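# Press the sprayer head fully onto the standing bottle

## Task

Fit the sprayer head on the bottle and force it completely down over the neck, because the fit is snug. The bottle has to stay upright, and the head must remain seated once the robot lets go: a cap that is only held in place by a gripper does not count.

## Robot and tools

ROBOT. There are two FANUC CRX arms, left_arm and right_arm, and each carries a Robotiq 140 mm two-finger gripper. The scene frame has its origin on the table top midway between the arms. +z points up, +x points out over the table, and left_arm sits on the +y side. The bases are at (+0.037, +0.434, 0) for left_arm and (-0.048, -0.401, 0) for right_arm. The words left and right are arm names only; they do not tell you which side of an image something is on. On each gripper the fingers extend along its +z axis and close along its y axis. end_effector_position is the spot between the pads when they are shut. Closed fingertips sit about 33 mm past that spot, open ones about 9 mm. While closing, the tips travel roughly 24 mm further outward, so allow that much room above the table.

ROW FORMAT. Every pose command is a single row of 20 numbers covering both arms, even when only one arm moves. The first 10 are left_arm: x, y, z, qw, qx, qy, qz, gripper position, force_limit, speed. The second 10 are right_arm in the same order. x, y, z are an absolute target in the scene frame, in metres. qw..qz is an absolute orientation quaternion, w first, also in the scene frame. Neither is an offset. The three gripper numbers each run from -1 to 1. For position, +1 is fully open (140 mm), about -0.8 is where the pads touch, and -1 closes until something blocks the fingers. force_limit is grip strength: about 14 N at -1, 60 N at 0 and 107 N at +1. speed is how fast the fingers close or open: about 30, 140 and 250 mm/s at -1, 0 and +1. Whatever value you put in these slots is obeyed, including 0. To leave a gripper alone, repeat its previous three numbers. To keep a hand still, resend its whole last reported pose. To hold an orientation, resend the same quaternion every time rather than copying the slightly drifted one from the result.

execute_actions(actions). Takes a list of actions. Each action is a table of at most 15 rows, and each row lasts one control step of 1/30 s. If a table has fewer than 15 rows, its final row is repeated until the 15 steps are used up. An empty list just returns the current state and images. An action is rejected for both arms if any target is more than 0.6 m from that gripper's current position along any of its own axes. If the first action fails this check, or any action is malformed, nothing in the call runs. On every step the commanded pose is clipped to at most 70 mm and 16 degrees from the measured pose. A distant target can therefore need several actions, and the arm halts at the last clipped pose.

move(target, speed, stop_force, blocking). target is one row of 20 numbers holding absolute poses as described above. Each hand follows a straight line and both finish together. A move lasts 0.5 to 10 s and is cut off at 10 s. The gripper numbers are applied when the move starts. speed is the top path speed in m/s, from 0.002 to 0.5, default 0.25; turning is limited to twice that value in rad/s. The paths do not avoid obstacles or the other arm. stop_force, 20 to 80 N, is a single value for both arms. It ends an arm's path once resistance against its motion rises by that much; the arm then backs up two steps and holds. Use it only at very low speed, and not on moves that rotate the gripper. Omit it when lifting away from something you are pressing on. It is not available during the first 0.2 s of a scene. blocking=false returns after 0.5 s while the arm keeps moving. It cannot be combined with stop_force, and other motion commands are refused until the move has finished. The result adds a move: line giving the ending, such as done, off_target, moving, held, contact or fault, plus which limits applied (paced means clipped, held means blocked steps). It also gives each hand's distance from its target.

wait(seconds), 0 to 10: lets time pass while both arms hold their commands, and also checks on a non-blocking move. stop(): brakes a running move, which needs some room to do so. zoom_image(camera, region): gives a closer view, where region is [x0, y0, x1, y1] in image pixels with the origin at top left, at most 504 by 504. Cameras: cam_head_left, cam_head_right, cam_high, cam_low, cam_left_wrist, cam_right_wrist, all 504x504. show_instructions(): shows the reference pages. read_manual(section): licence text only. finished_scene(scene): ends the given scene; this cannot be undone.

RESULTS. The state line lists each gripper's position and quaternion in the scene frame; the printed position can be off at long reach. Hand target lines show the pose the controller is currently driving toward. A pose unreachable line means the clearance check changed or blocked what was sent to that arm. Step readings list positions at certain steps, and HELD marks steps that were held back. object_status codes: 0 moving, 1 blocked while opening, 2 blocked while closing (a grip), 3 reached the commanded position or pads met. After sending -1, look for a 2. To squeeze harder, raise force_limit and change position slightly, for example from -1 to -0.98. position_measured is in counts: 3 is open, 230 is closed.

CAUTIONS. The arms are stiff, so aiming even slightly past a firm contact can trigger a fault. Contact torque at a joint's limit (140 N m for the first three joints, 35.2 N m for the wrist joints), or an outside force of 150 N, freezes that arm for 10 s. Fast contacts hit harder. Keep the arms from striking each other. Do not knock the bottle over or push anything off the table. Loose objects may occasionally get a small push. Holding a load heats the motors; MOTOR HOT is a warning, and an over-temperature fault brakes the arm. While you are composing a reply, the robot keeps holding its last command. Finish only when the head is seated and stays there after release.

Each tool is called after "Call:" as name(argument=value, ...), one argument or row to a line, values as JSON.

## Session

Call:
show_instructions(
)

Call:
execute_actions(
  actions=[],
)

Reference images for this scene: manual page 1, manual page 2, manual page 3, manual page 4, manual page 5.

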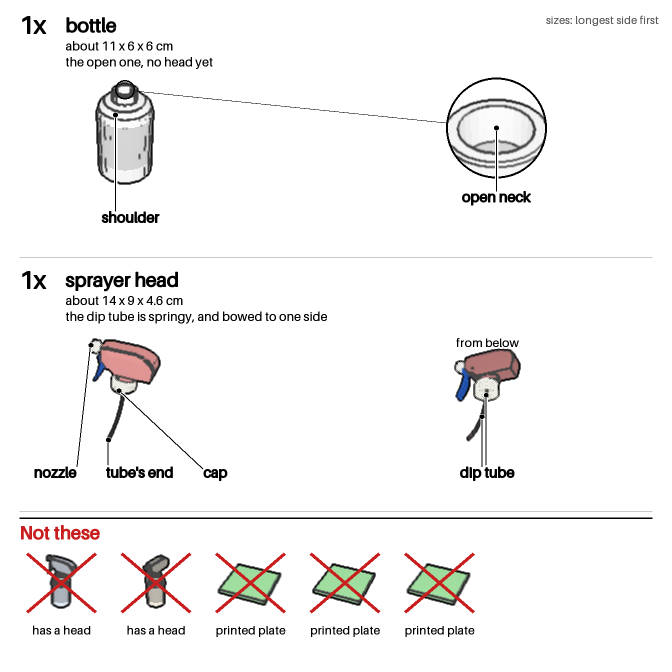

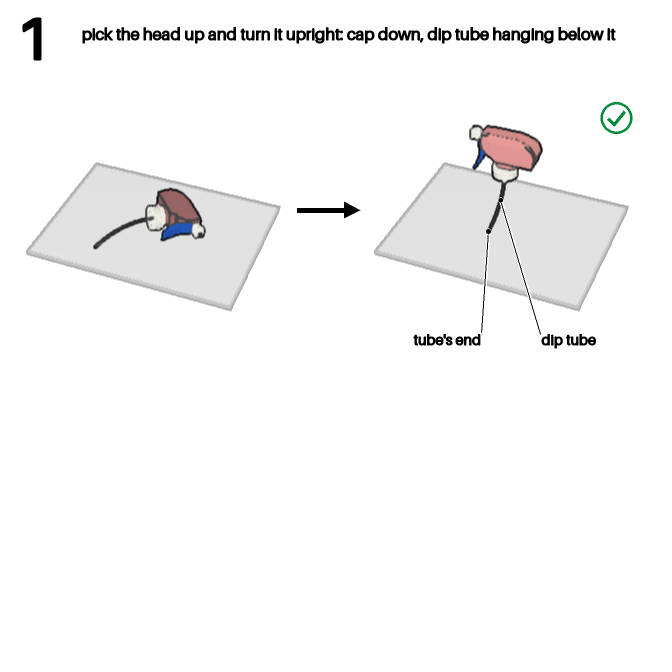

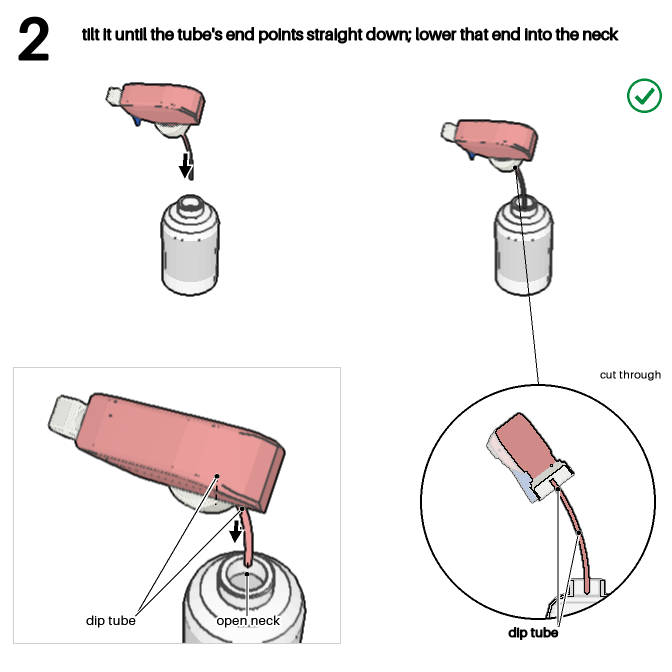

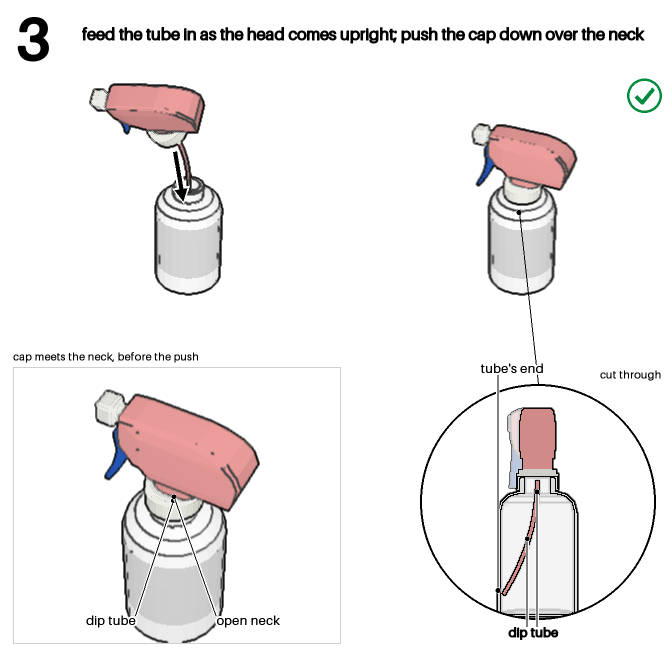

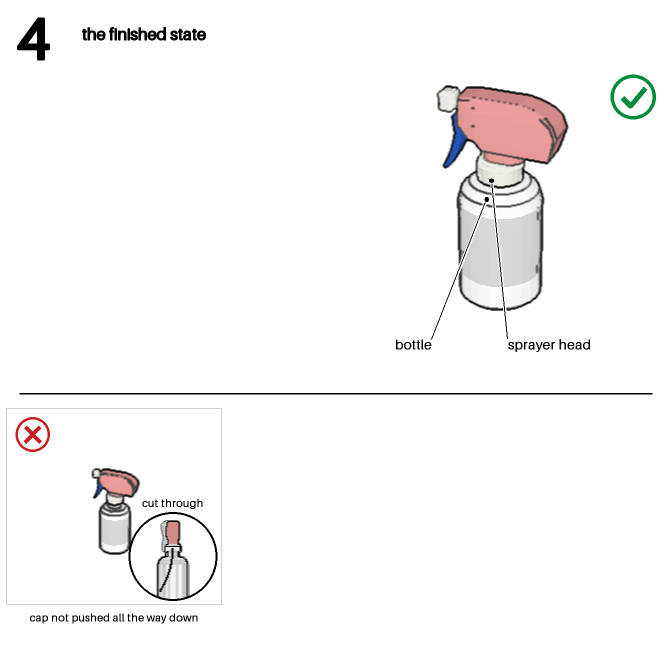

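Scene clock: 0.00 s.
left_arm: end_effector_position=(+0.6777, +0.3446, +0.3829) position_measured=3 object_status=3 end_effector_quat_wxyz=(+0.508, -0.104, +0.832, -0.196) | right_arm: end_effector_position=(-0.0862, +0.0767, +0.3855) position_measured=3 object_status=3 end_effector_quat_wxyz=(-0.011, +0.890, -0.041, -0.454)
Joint positions: left_arm=[ 0.001 -0.302 -0.701  1.437 -0.245 -2.622] | right_arm=[ 1.061  0.177  0.44  -0.991 -1.958 -0.073]
Joint velocities: left_arm=[ 0.001  0.    -0.     0.003 -0.     0.002] | right_arm=[ 0.  0.  0. -0.  0.  0.]
Hand target (left_arm): +0.678, +0.345, +0.383; +0.508, -0.104, +0.832, -0.196
Hand target (right_arm): -0.086, +0.077, +0.386; -0.011, +0.890, -0.041, -0.454

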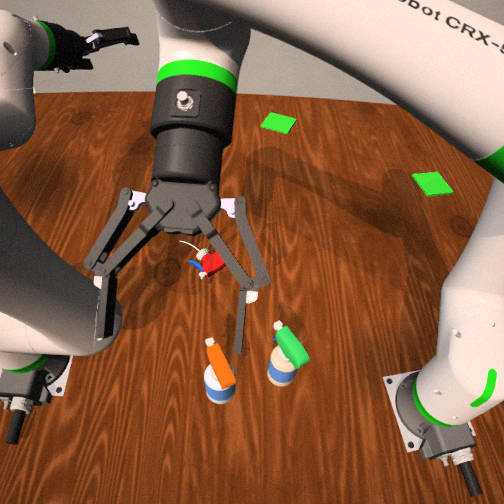

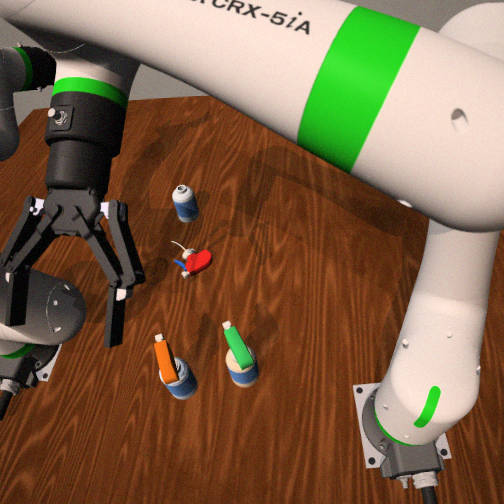

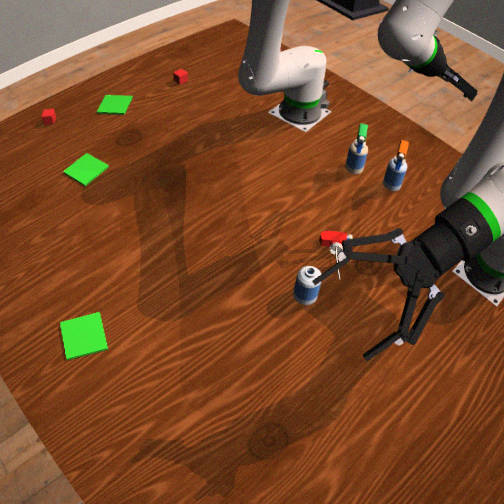

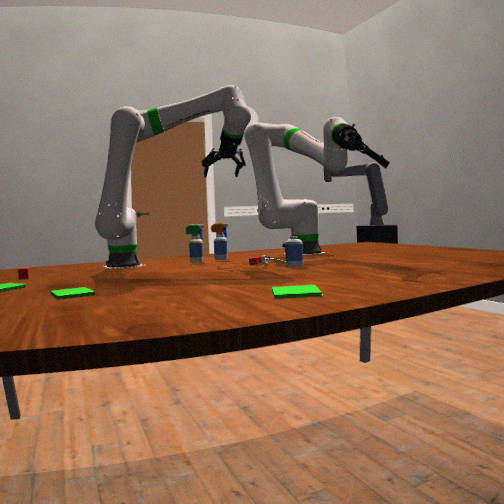

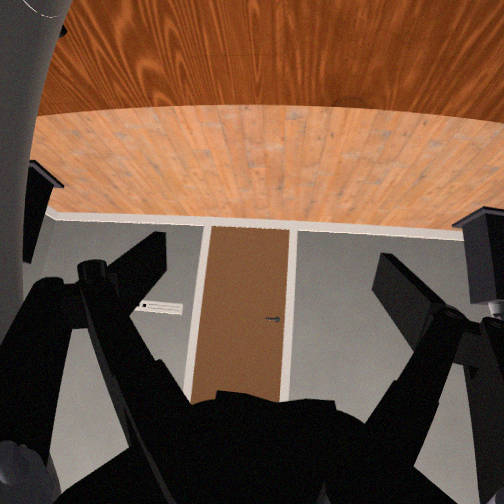

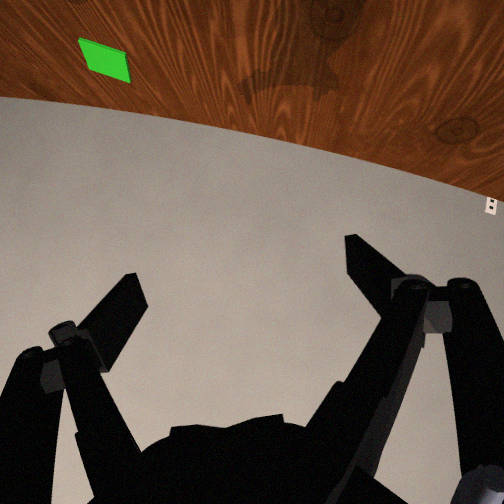

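Call:
move(
  target=[0.40,0.2,0.3,0,0.906,0.423,0,1,0,0, 0.44,-0.15,0.2,0.380,-0.596,-0.596,-0.380,1,0,0],
  speed=0.4,
)

Call:
move(
  target=[0.31,0.08,0.2,0,0.906,0.423,0,1,0,0, 0.485,-0.02,0.07,0.380,-0.596,-0.596,-0.380,1,0,0],
  speed=0.4,
)

Scene clock: 10.93 s.
left_arm: end_effector_position=(+0.4014, +0.1993, +0.2988) position_measured=3 object_status=3 end_effector_quat_wxyz=(+0.002, +0.906, +0.422, +0.001) | right_arm: end_effector_position=(+0.4397, -0.1509, +0.2002) position_measured=3 object_status=3 end_effector_quat_wxyz=(-0.383, +0.595, +0.594, +0.381)
Joint positions: left_arm=[-0.287 -0.034  0.107  0.002 -1.708 -3.575] | right_arm=[-0.191  0.272 -0.006 -1.147 -1.496  3.409]
Joint velocities: left_arm=[-0.001 -0.     0.     0.001 -0.     0.001] | right_arm=[ 0.001  0.001  0.    -0.001 -0.     0.001]
Hand target (left_arm): +0.401, +0.199, +0.299; +0.002, +0.906, +0.422, +0.001
Hand target (right_arm): +0.440, -0.151, +0.200; -0.384, +0.596, +0.594, +0.381
Off the commanded pose (left_arm): 0.002 m, 0 deg.
Off the commanded pose (right_arm): 0.001 m, 0 deg.
move: done

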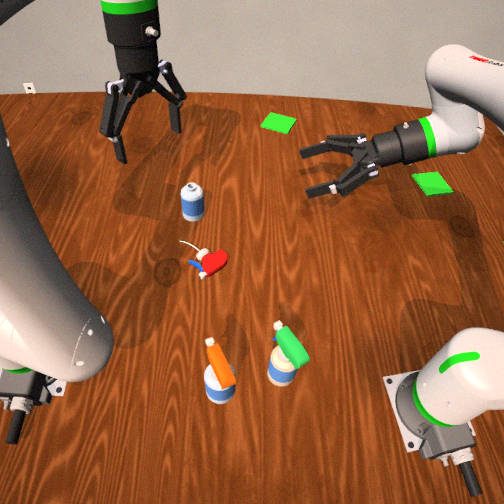

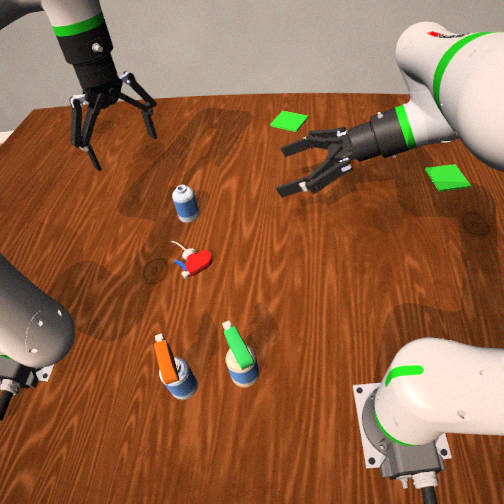

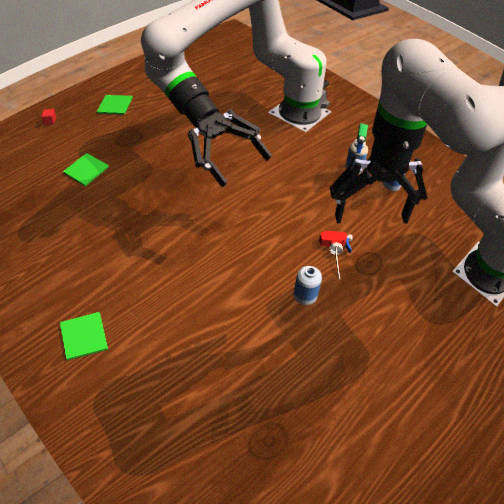

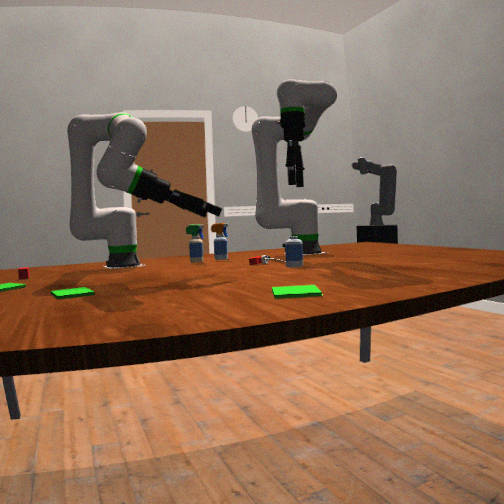

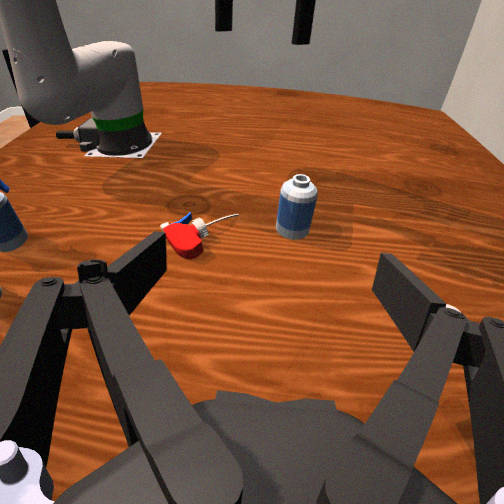

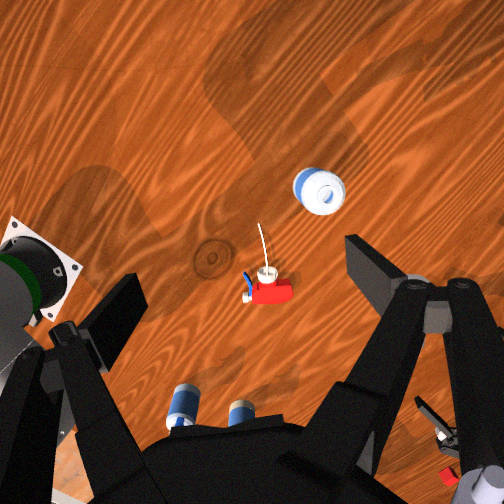

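Scene clock: 11.93 s.
left_arm: end_effector_position=(+0.3104, +0.0793, +0.2001) position_measured=3 object_status=3 end_effector_quat_wxyz=(+0.001, +0.906, +0.423, -0.001) | right_arm: end_effector_position=(+0.4849, -0.0201, +0.0697) position_measured=3 object_status=3 end_effector_quat_wxyz=(-0.380, +0.596, +0.596, +0.380)
Joint positions: left_arm=[-0.639 -0.002 -0.092  0.002 -1.48  -3.222] | right_arm=[ 0.036  0.553  0.056 -1.253 -1.217  3.54 ]
Joint velocities: left_arm=[ 0.     0.001  0.    -0.001  0.    -0.   ] | right_arm=[-0.001  0.001  0.    -0.    -0.002  0.002]
Hand target (left_arm): +0.310, +0.079, +0.200; +0.001, +0.906, +0.423, -0.001
Hand target (right_arm): +0.485, -0.020, +0.070; -0.380, +0.597, +0.596, +0.380
Off the commanded pose (left_arm): 0.001 m, 0 deg.
Off the commanded pose (right_arm): 0.000 m, 0 deg.
move: done

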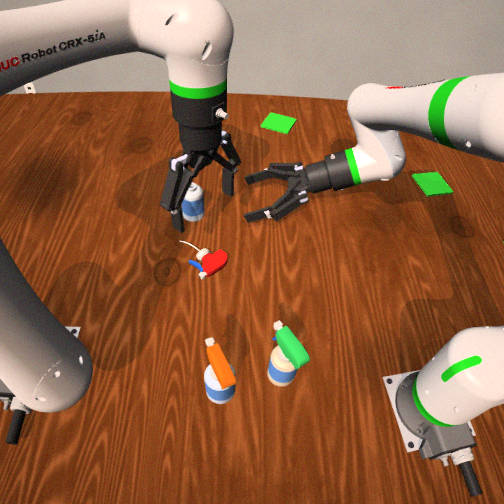

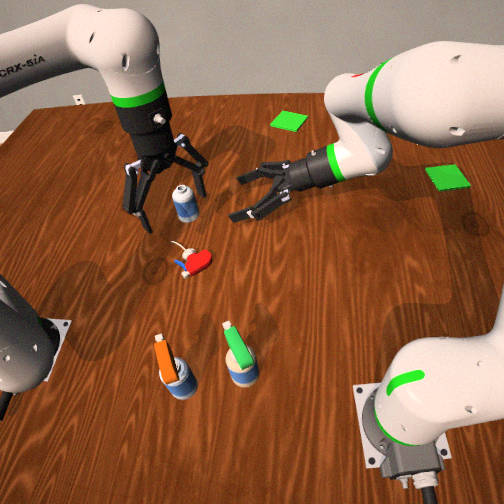

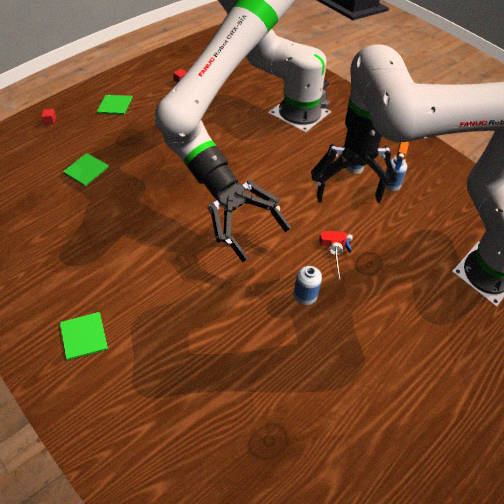

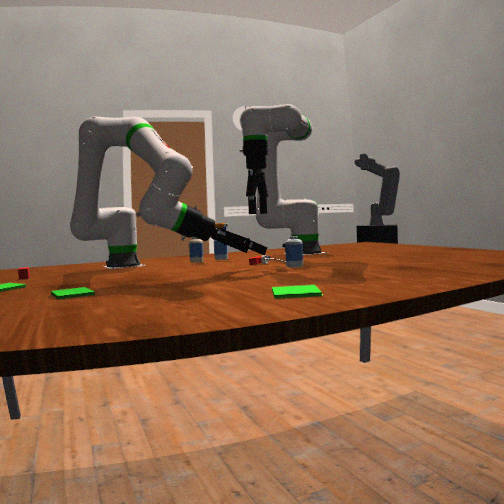

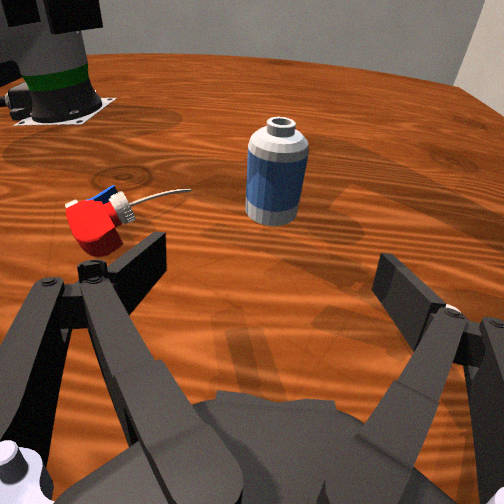

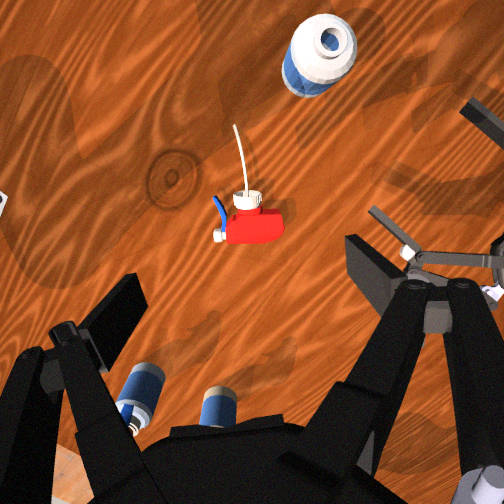

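Call:
move(
  target=[0.297,0.064,0.12,0,-0.358,0.934,0,1,0,0, 0.485,0.145,0.045,0.380,-0.596,-0.596,-0.380,1,0,0],
  speed=0.4,
)

Call:
move(
  target=[0.297,0.064,0.03,0,-0.358,0.934,0,1,0,0, 0.485,0.145,0.045,0.380,-0.596,-0.596,-0.380,-1,0,0],
  speed=0.1,
)

Scene clock: 29.67 s.
left_arm: end_effector_position=(+0.2972, +0.0637, +0.1200) position_measured=3 object_status=3 end_effector_quat_wxyz=(-0.000, -0.358, +0.934, -0.000) | right_arm: end_effector_position=(+0.4851, +0.1449, +0.0446) position_measured=3 object_status=3 end_effector_quat_wxyz=(-0.380, +0.596, +0.596, +0.380)
Joint positions: left_arm=[-0.688  0.048 -0.23   0.    -1.293 -0.173] | right_arm=[ 0.3    0.67   0.188 -1.338 -0.997  3.453]
Joint velocities: left_arm=[ 0.001  0.     0.     0.001 -0.001 -0.002] | right_arm=[-0.     0.    -0.     0.     0.002 -0.   ]
Hand target (left_arm): +0.297, +0.064, +0.120; -0.000, -0.358, +0.934, -0.000
Hand target (right_arm): +0.485, +0.145, +0.045; -0.380, +0.596, +0.596, +0.380
Off the commanded pose (left_arm): 0.000 m, 0 deg.
Off the commanded pose (right_arm): 0.000 m, 0 deg.
move: done

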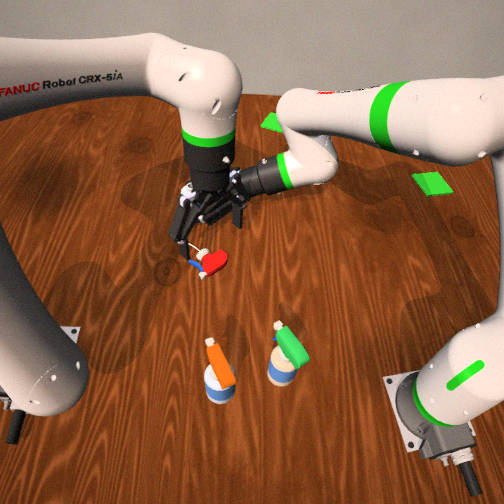

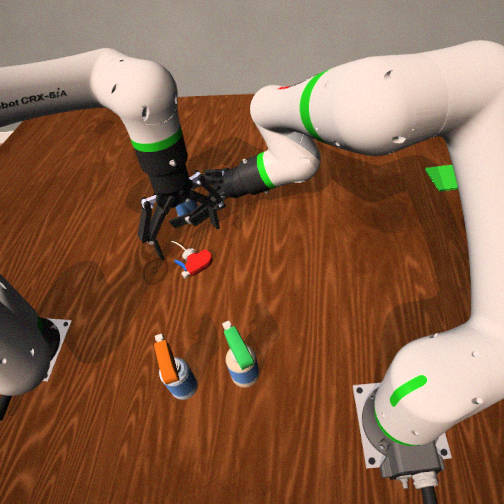

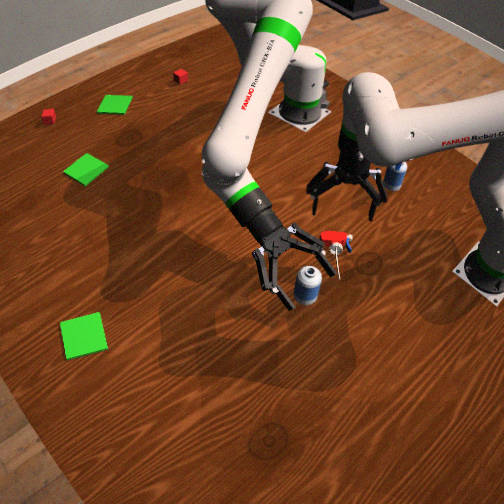

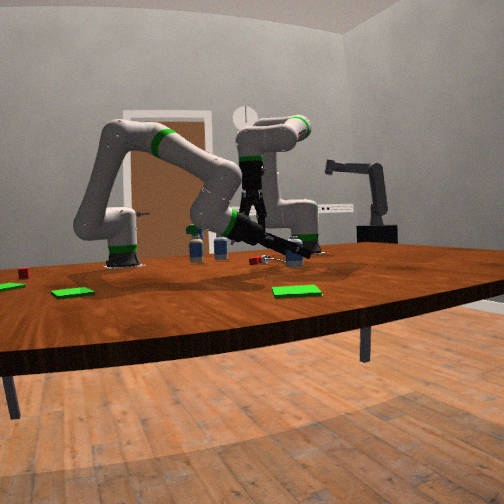

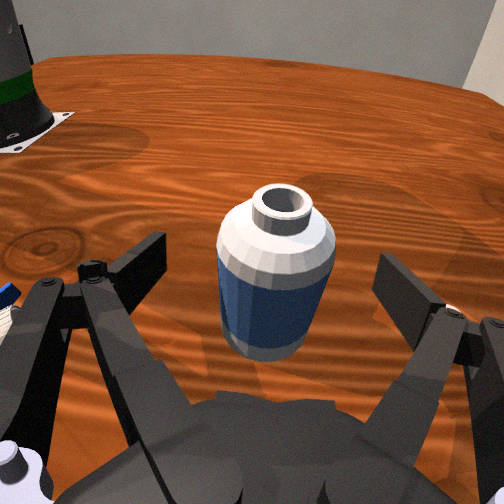

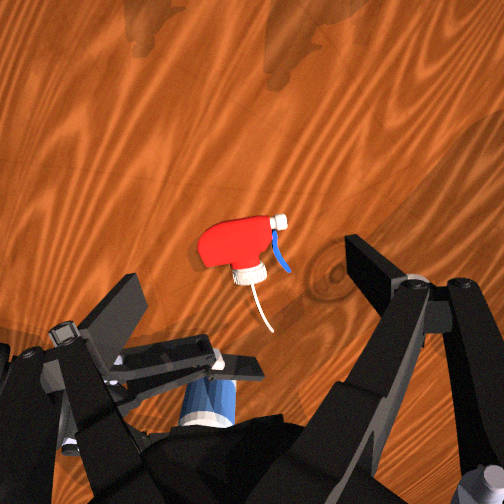

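Scene clock: 30.90 s.
left_arm: end_effector_position=(+0.2973, +0.0638, +0.0300) position_measured=3 object_status=3 end_effector_quat_wxyz=(+0.000, -0.358, +0.934, -0.000) | right_arm: end_effector_position=(+0.4850, +0.1450, +0.0450) position_measured=142 object_status=2 end_effector_quat_wxyz=(-0.380, +0.596, +0.596, +0.380)
Joint positions: left_arm=[-0.688  0.135 -0.362 -0.    -1.074 -0.173] | right_arm=[ 0.299  0.669  0.188 -1.339 -0.997  3.454]
Joint velocities: left_arm=[-0.     0.001 -0.     0.001  0.    -0.   ] | right_arm=[-0.001 -0.     0.     0.001  0.     0.001]
Hand target (left_arm): +0.297, +0.064, +0.030; -0.000, -0.358, +0.934, -0.000
Hand target (right_arm): +0.485, +0.145, +0.045; -0.380, +0.596, +0.596, +0.380
Off the commanded pose (left_arm): 0.000 m, 0 deg.
Off the commanded pose (right_arm): 0.000 m, 0 deg.
move: done

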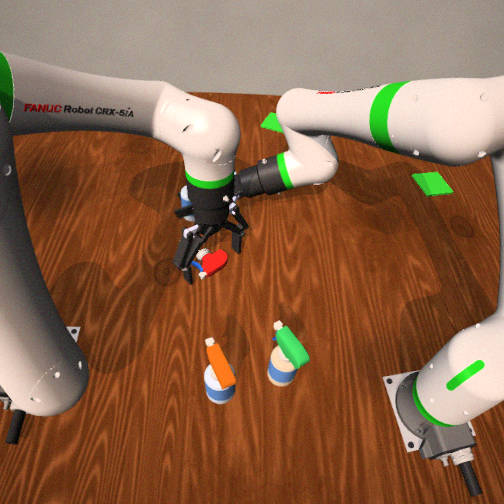

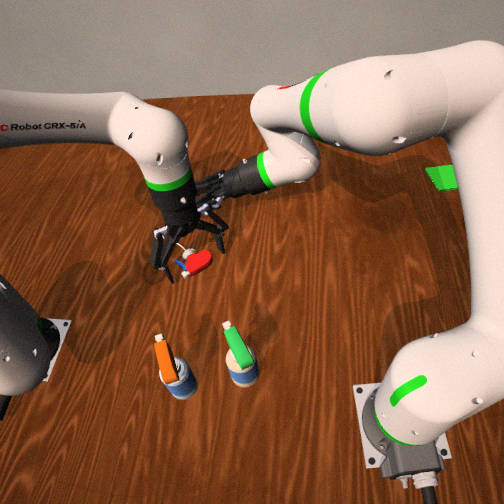

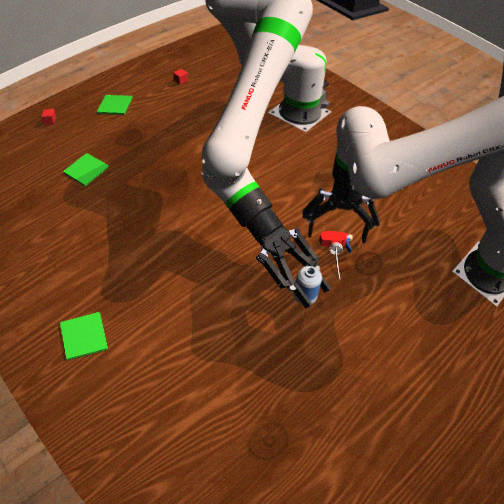

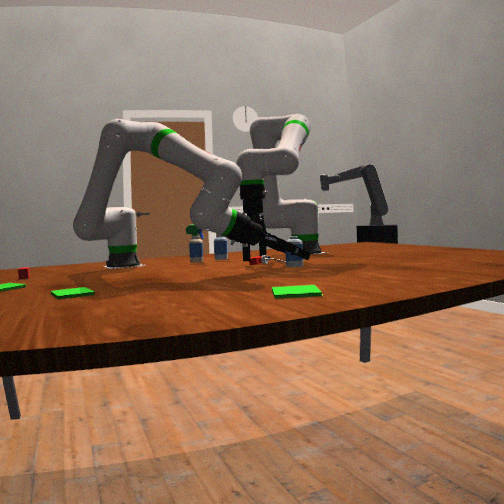

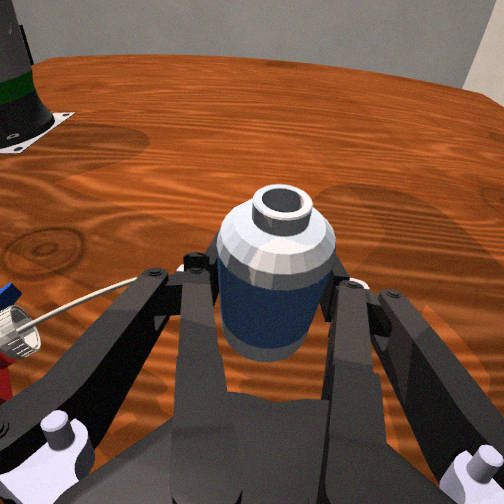

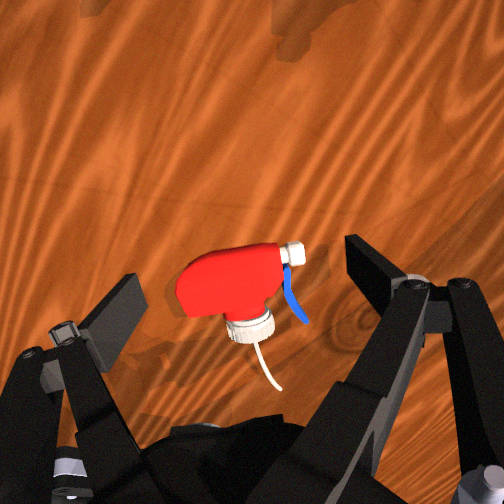

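Call:
move(
  target=[0.297,0.064,0.03,0,-0.358,0.934,0,-1,1,0, 0.485,0.145,0.045,0.380,-0.596,-0.596,-0.380,-1,0,0],
)

Call:
move(
  target=[0.33,0.12,0.25,0,-0.358,0.934,0,-1,1,0, 0.485,0.145,0.045,0.380,-0.596,-0.596,-0.380,-1,0,0],
  speed=0.3,
)

Call:
move(
  target=[0.47,0.19,0.29,0.5,0.5,-0.5,0.5,-1,1,0, 0.485,0.145,0.045,0.380,-0.596,-0.596,-0.380,-1,0,0],
  speed=0.4,
)

Call:
zoom_image(
  camera="cam_low",
  region=[220, 150, 360, 290],
)

Call:
zoom_image(
  camera="cam_head_left",
  region=[120, 100, 260, 240],
)

Scene clock: 35.80 s.
left_arm: end_effector_position=(+0.2971, +0.0639, +0.0301) position_measured=102 object_status=2 end_effector_quat_wxyz=(-0.000, -0.358, +0.934, -0.000) | right_arm: end_effector_position=(+0.4850, +0.1450, +0.0450) position_measured=142 object_status=2 end_effector_quat_wxyz=(-0.380, +0.596, +0.596, +0.380)
Joint positions: left_arm=[-0.688  0.134 -0.363  0.    -1.074 -0.173] | right_arm=[ 0.299  0.669  0.188 -1.339 -0.997  3.454]
Joint velocities: left_arm=[-0.001  0.    -0.001 -0.001 -0.    -0.   ] | right_arm=[-0.001  0.    -0.    -0.     0.001  0.001]
Hand target (left_arm): +0.297, +0.064, +0.030; -0.000, -0.358, +0.934, -0.000
Hand target (right_arm): +0.485, +0.145, +0.045; -0.380, +0.596, +0.596, +0.380
Off the commanded pose (left_arm): 0.000 m, 0 deg.
Off the commanded pose (right_arm): 0.000 m, 0 deg.
move: done

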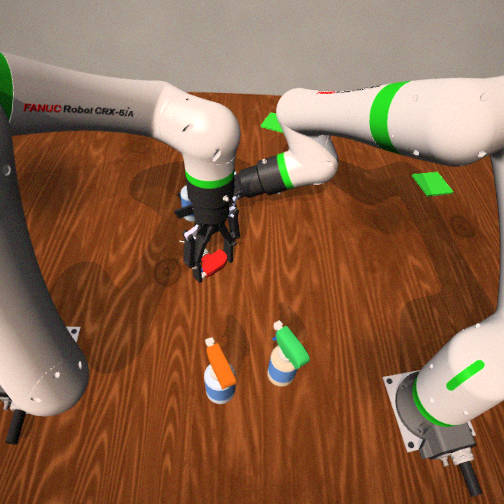

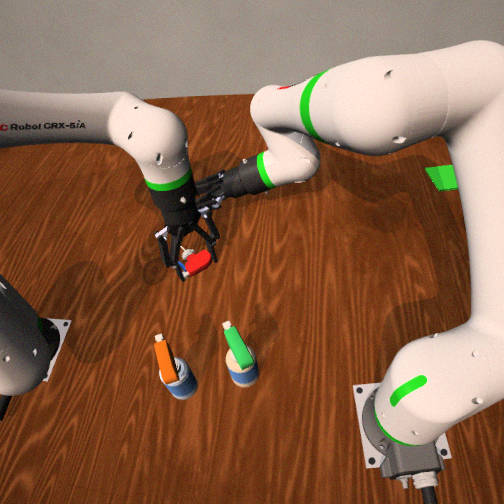

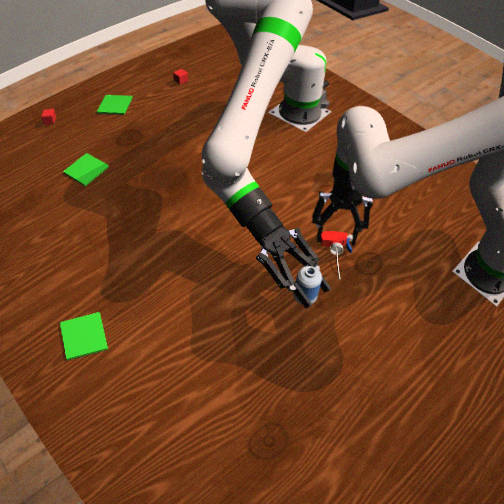

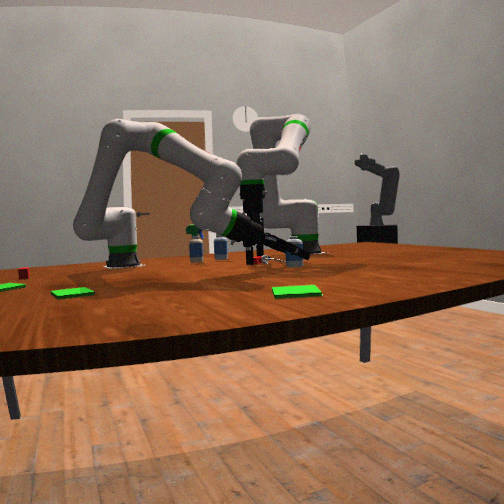

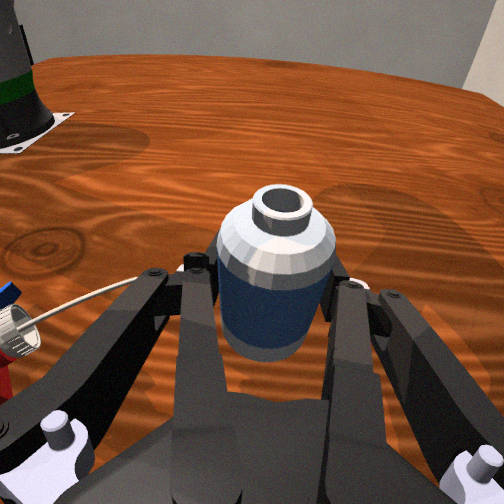

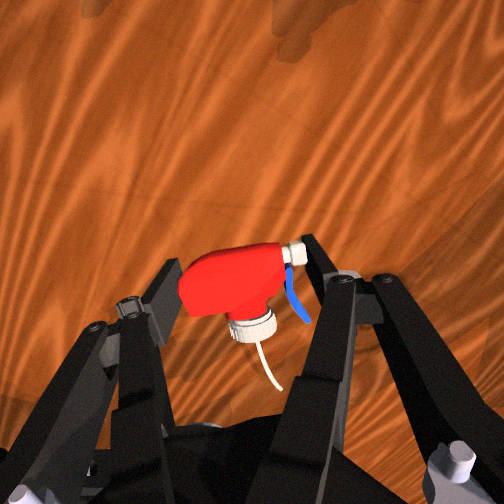

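Scene clock: 37.03 s.
left_arm: end_effector_position=(+0.3294, +0.1208, +0.2500) position_measured=102 object_status=2 end_effector_quat_wxyz=(+0.000, -0.358, +0.934, +0.000) | right_arm: end_effector_position=(+0.4850, +0.1450, +0.0450) position_measured=142 object_status=2 end_effector_quat_wxyz=(-0.380, +0.596, +0.596, +0.380)
Joint positions: left_arm=[-0.533 -0.053 -0.025 -0.001 -1.599 -0.326] | right_arm=[ 0.299  0.669  0.188 -1.339 -0.997  3.454]
Joint velocities: left_arm=[-0.     0.001  0.001  0.002 -0.     0.001] | right_arm=[-0.     0.    -0.     0.001 -0.001 -0.003]
Hand target (left_arm): +0.329, +0.121, +0.250; +0.000, -0.358, +0.934, +0.000
Hand target (right_arm): +0.485, +0.145, +0.045; -0.380, +0.596, +0.596, +0.380
Off the commanded pose (left_arm): 0.001 m, 0 deg.
Off the commanded pose (right_arm): 0.000 m, 0 deg.
move: done

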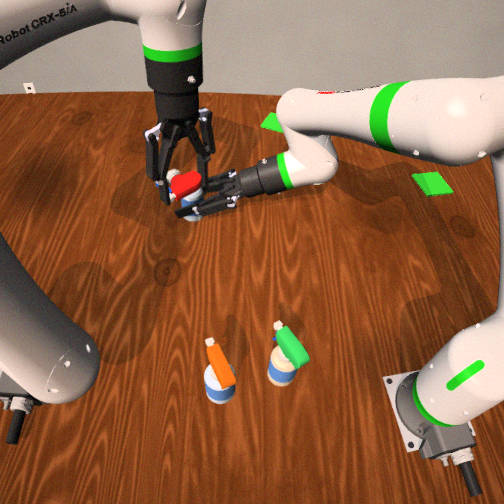

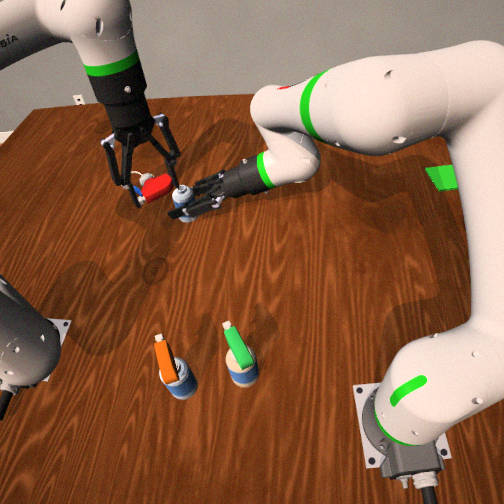

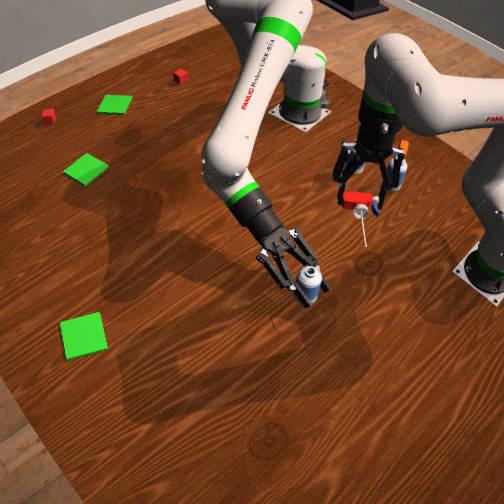

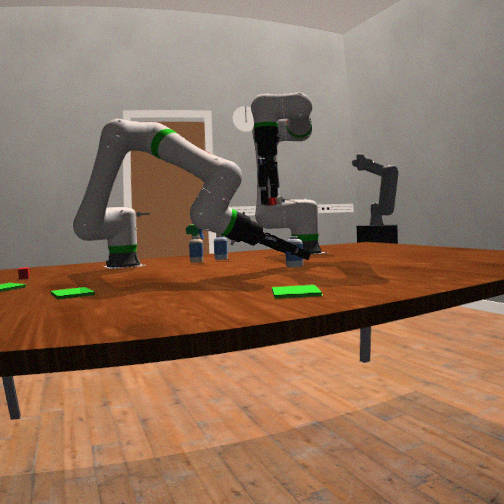

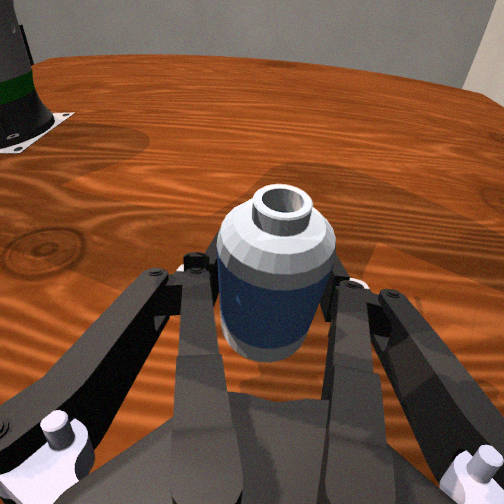

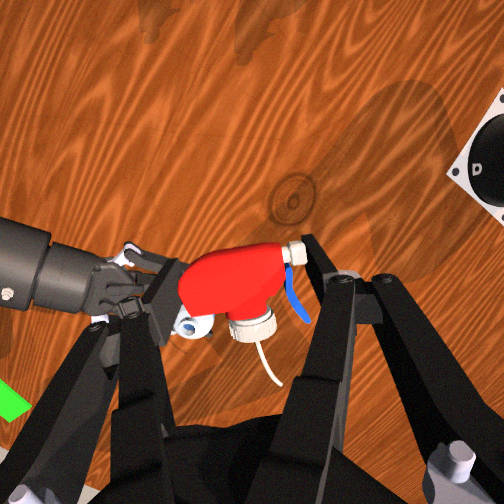

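Scene clock: 39.63 s.
left_arm: end_effector_position=(+0.4687, +0.1901, +0.2885) position_measured=102 object_status=2 end_effector_quat_wxyz=(+0.499, +0.503, -0.501, +0.497) | right_arm: end_effector_position=(+0.4850, +0.1450, +0.0450) position_measured=142 object_status=2 end_effector_quat_wxyz=(-0.380, +0.596, +0.596, +0.380)
Joint positions: left_arm=[ 0.318  0.257 -0.731  1.28  -1.749 -1.012] | right_arm=[ 0.299  0.669  0.188 -1.339 -0.997  3.454]
Joint velocities: left_arm=[ 0.001  0.001 -0.     0.001 -0.     0.001] | right_arm=[-0.001 -0.    -0.    -0.    -0.     0.003]
Hand target (left_arm): +0.469, +0.190, +0.289; +0.499, +0.503, -0.501, +0.497
Hand target (right_arm): +0.485, +0.145, +0.045; -0.380, +0.596, +0.596, +0.380
Off the commanded pose (left_arm): 0.002 m, 0 deg.
Off the commanded pose (right_arm): 0.000 m, 0 deg.
move: done

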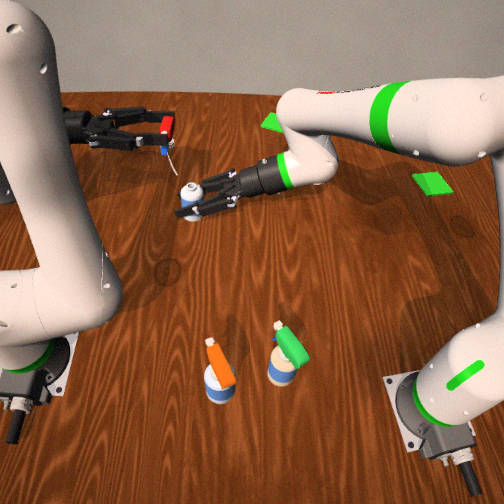

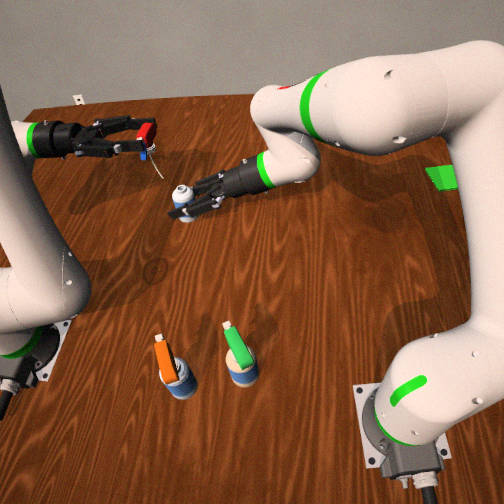

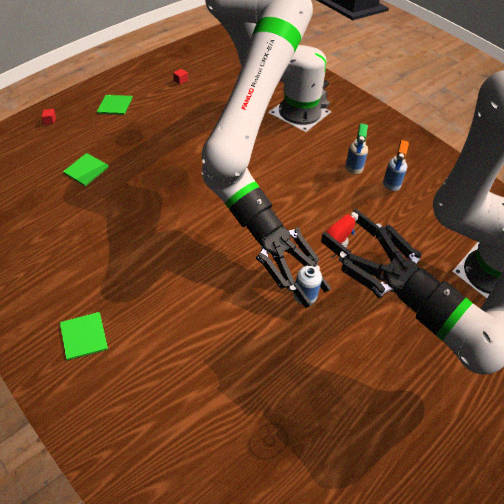

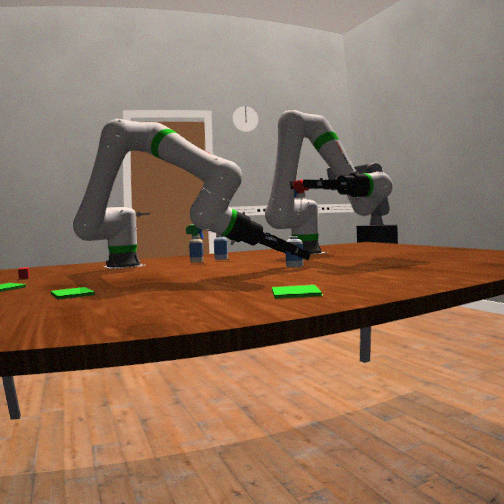

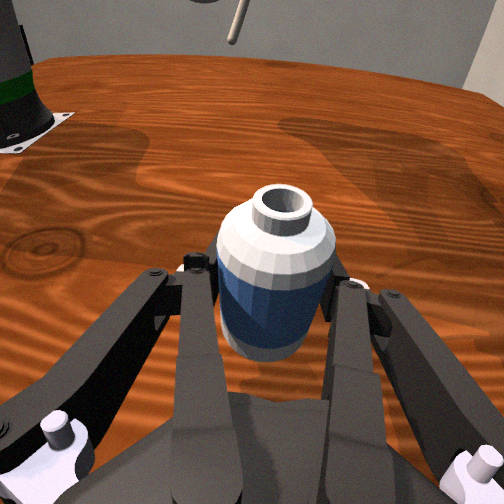

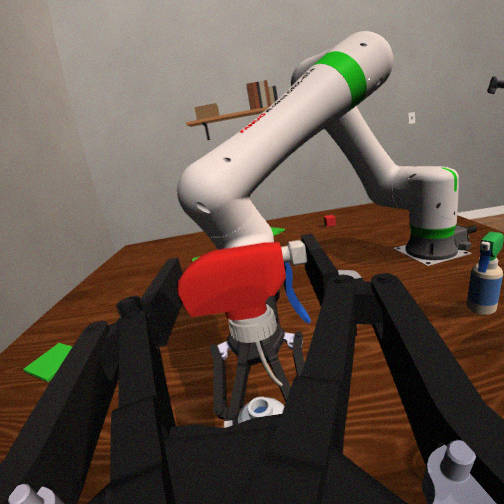

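Region (220, 150, 360, 290) of cam_low's 504x504 image, scaled by 3.600, with more detail than that image has.

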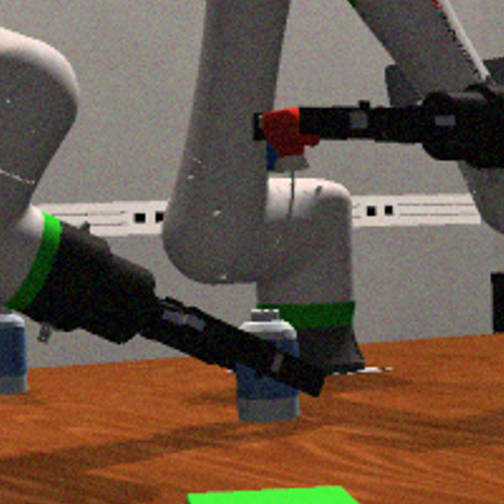

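Region (120, 100, 260, 240) of cam_head_left's 504x504 image, scaled by 3.600, with more detail than that image has.

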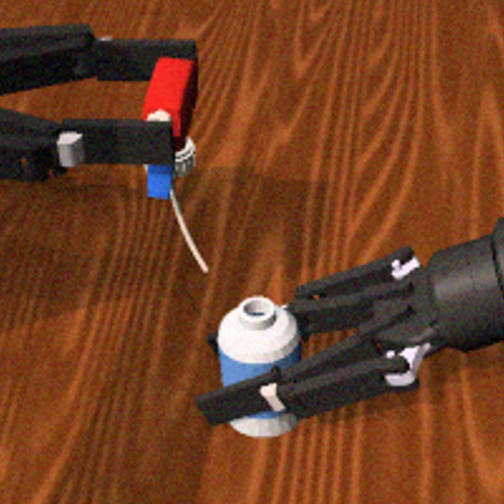

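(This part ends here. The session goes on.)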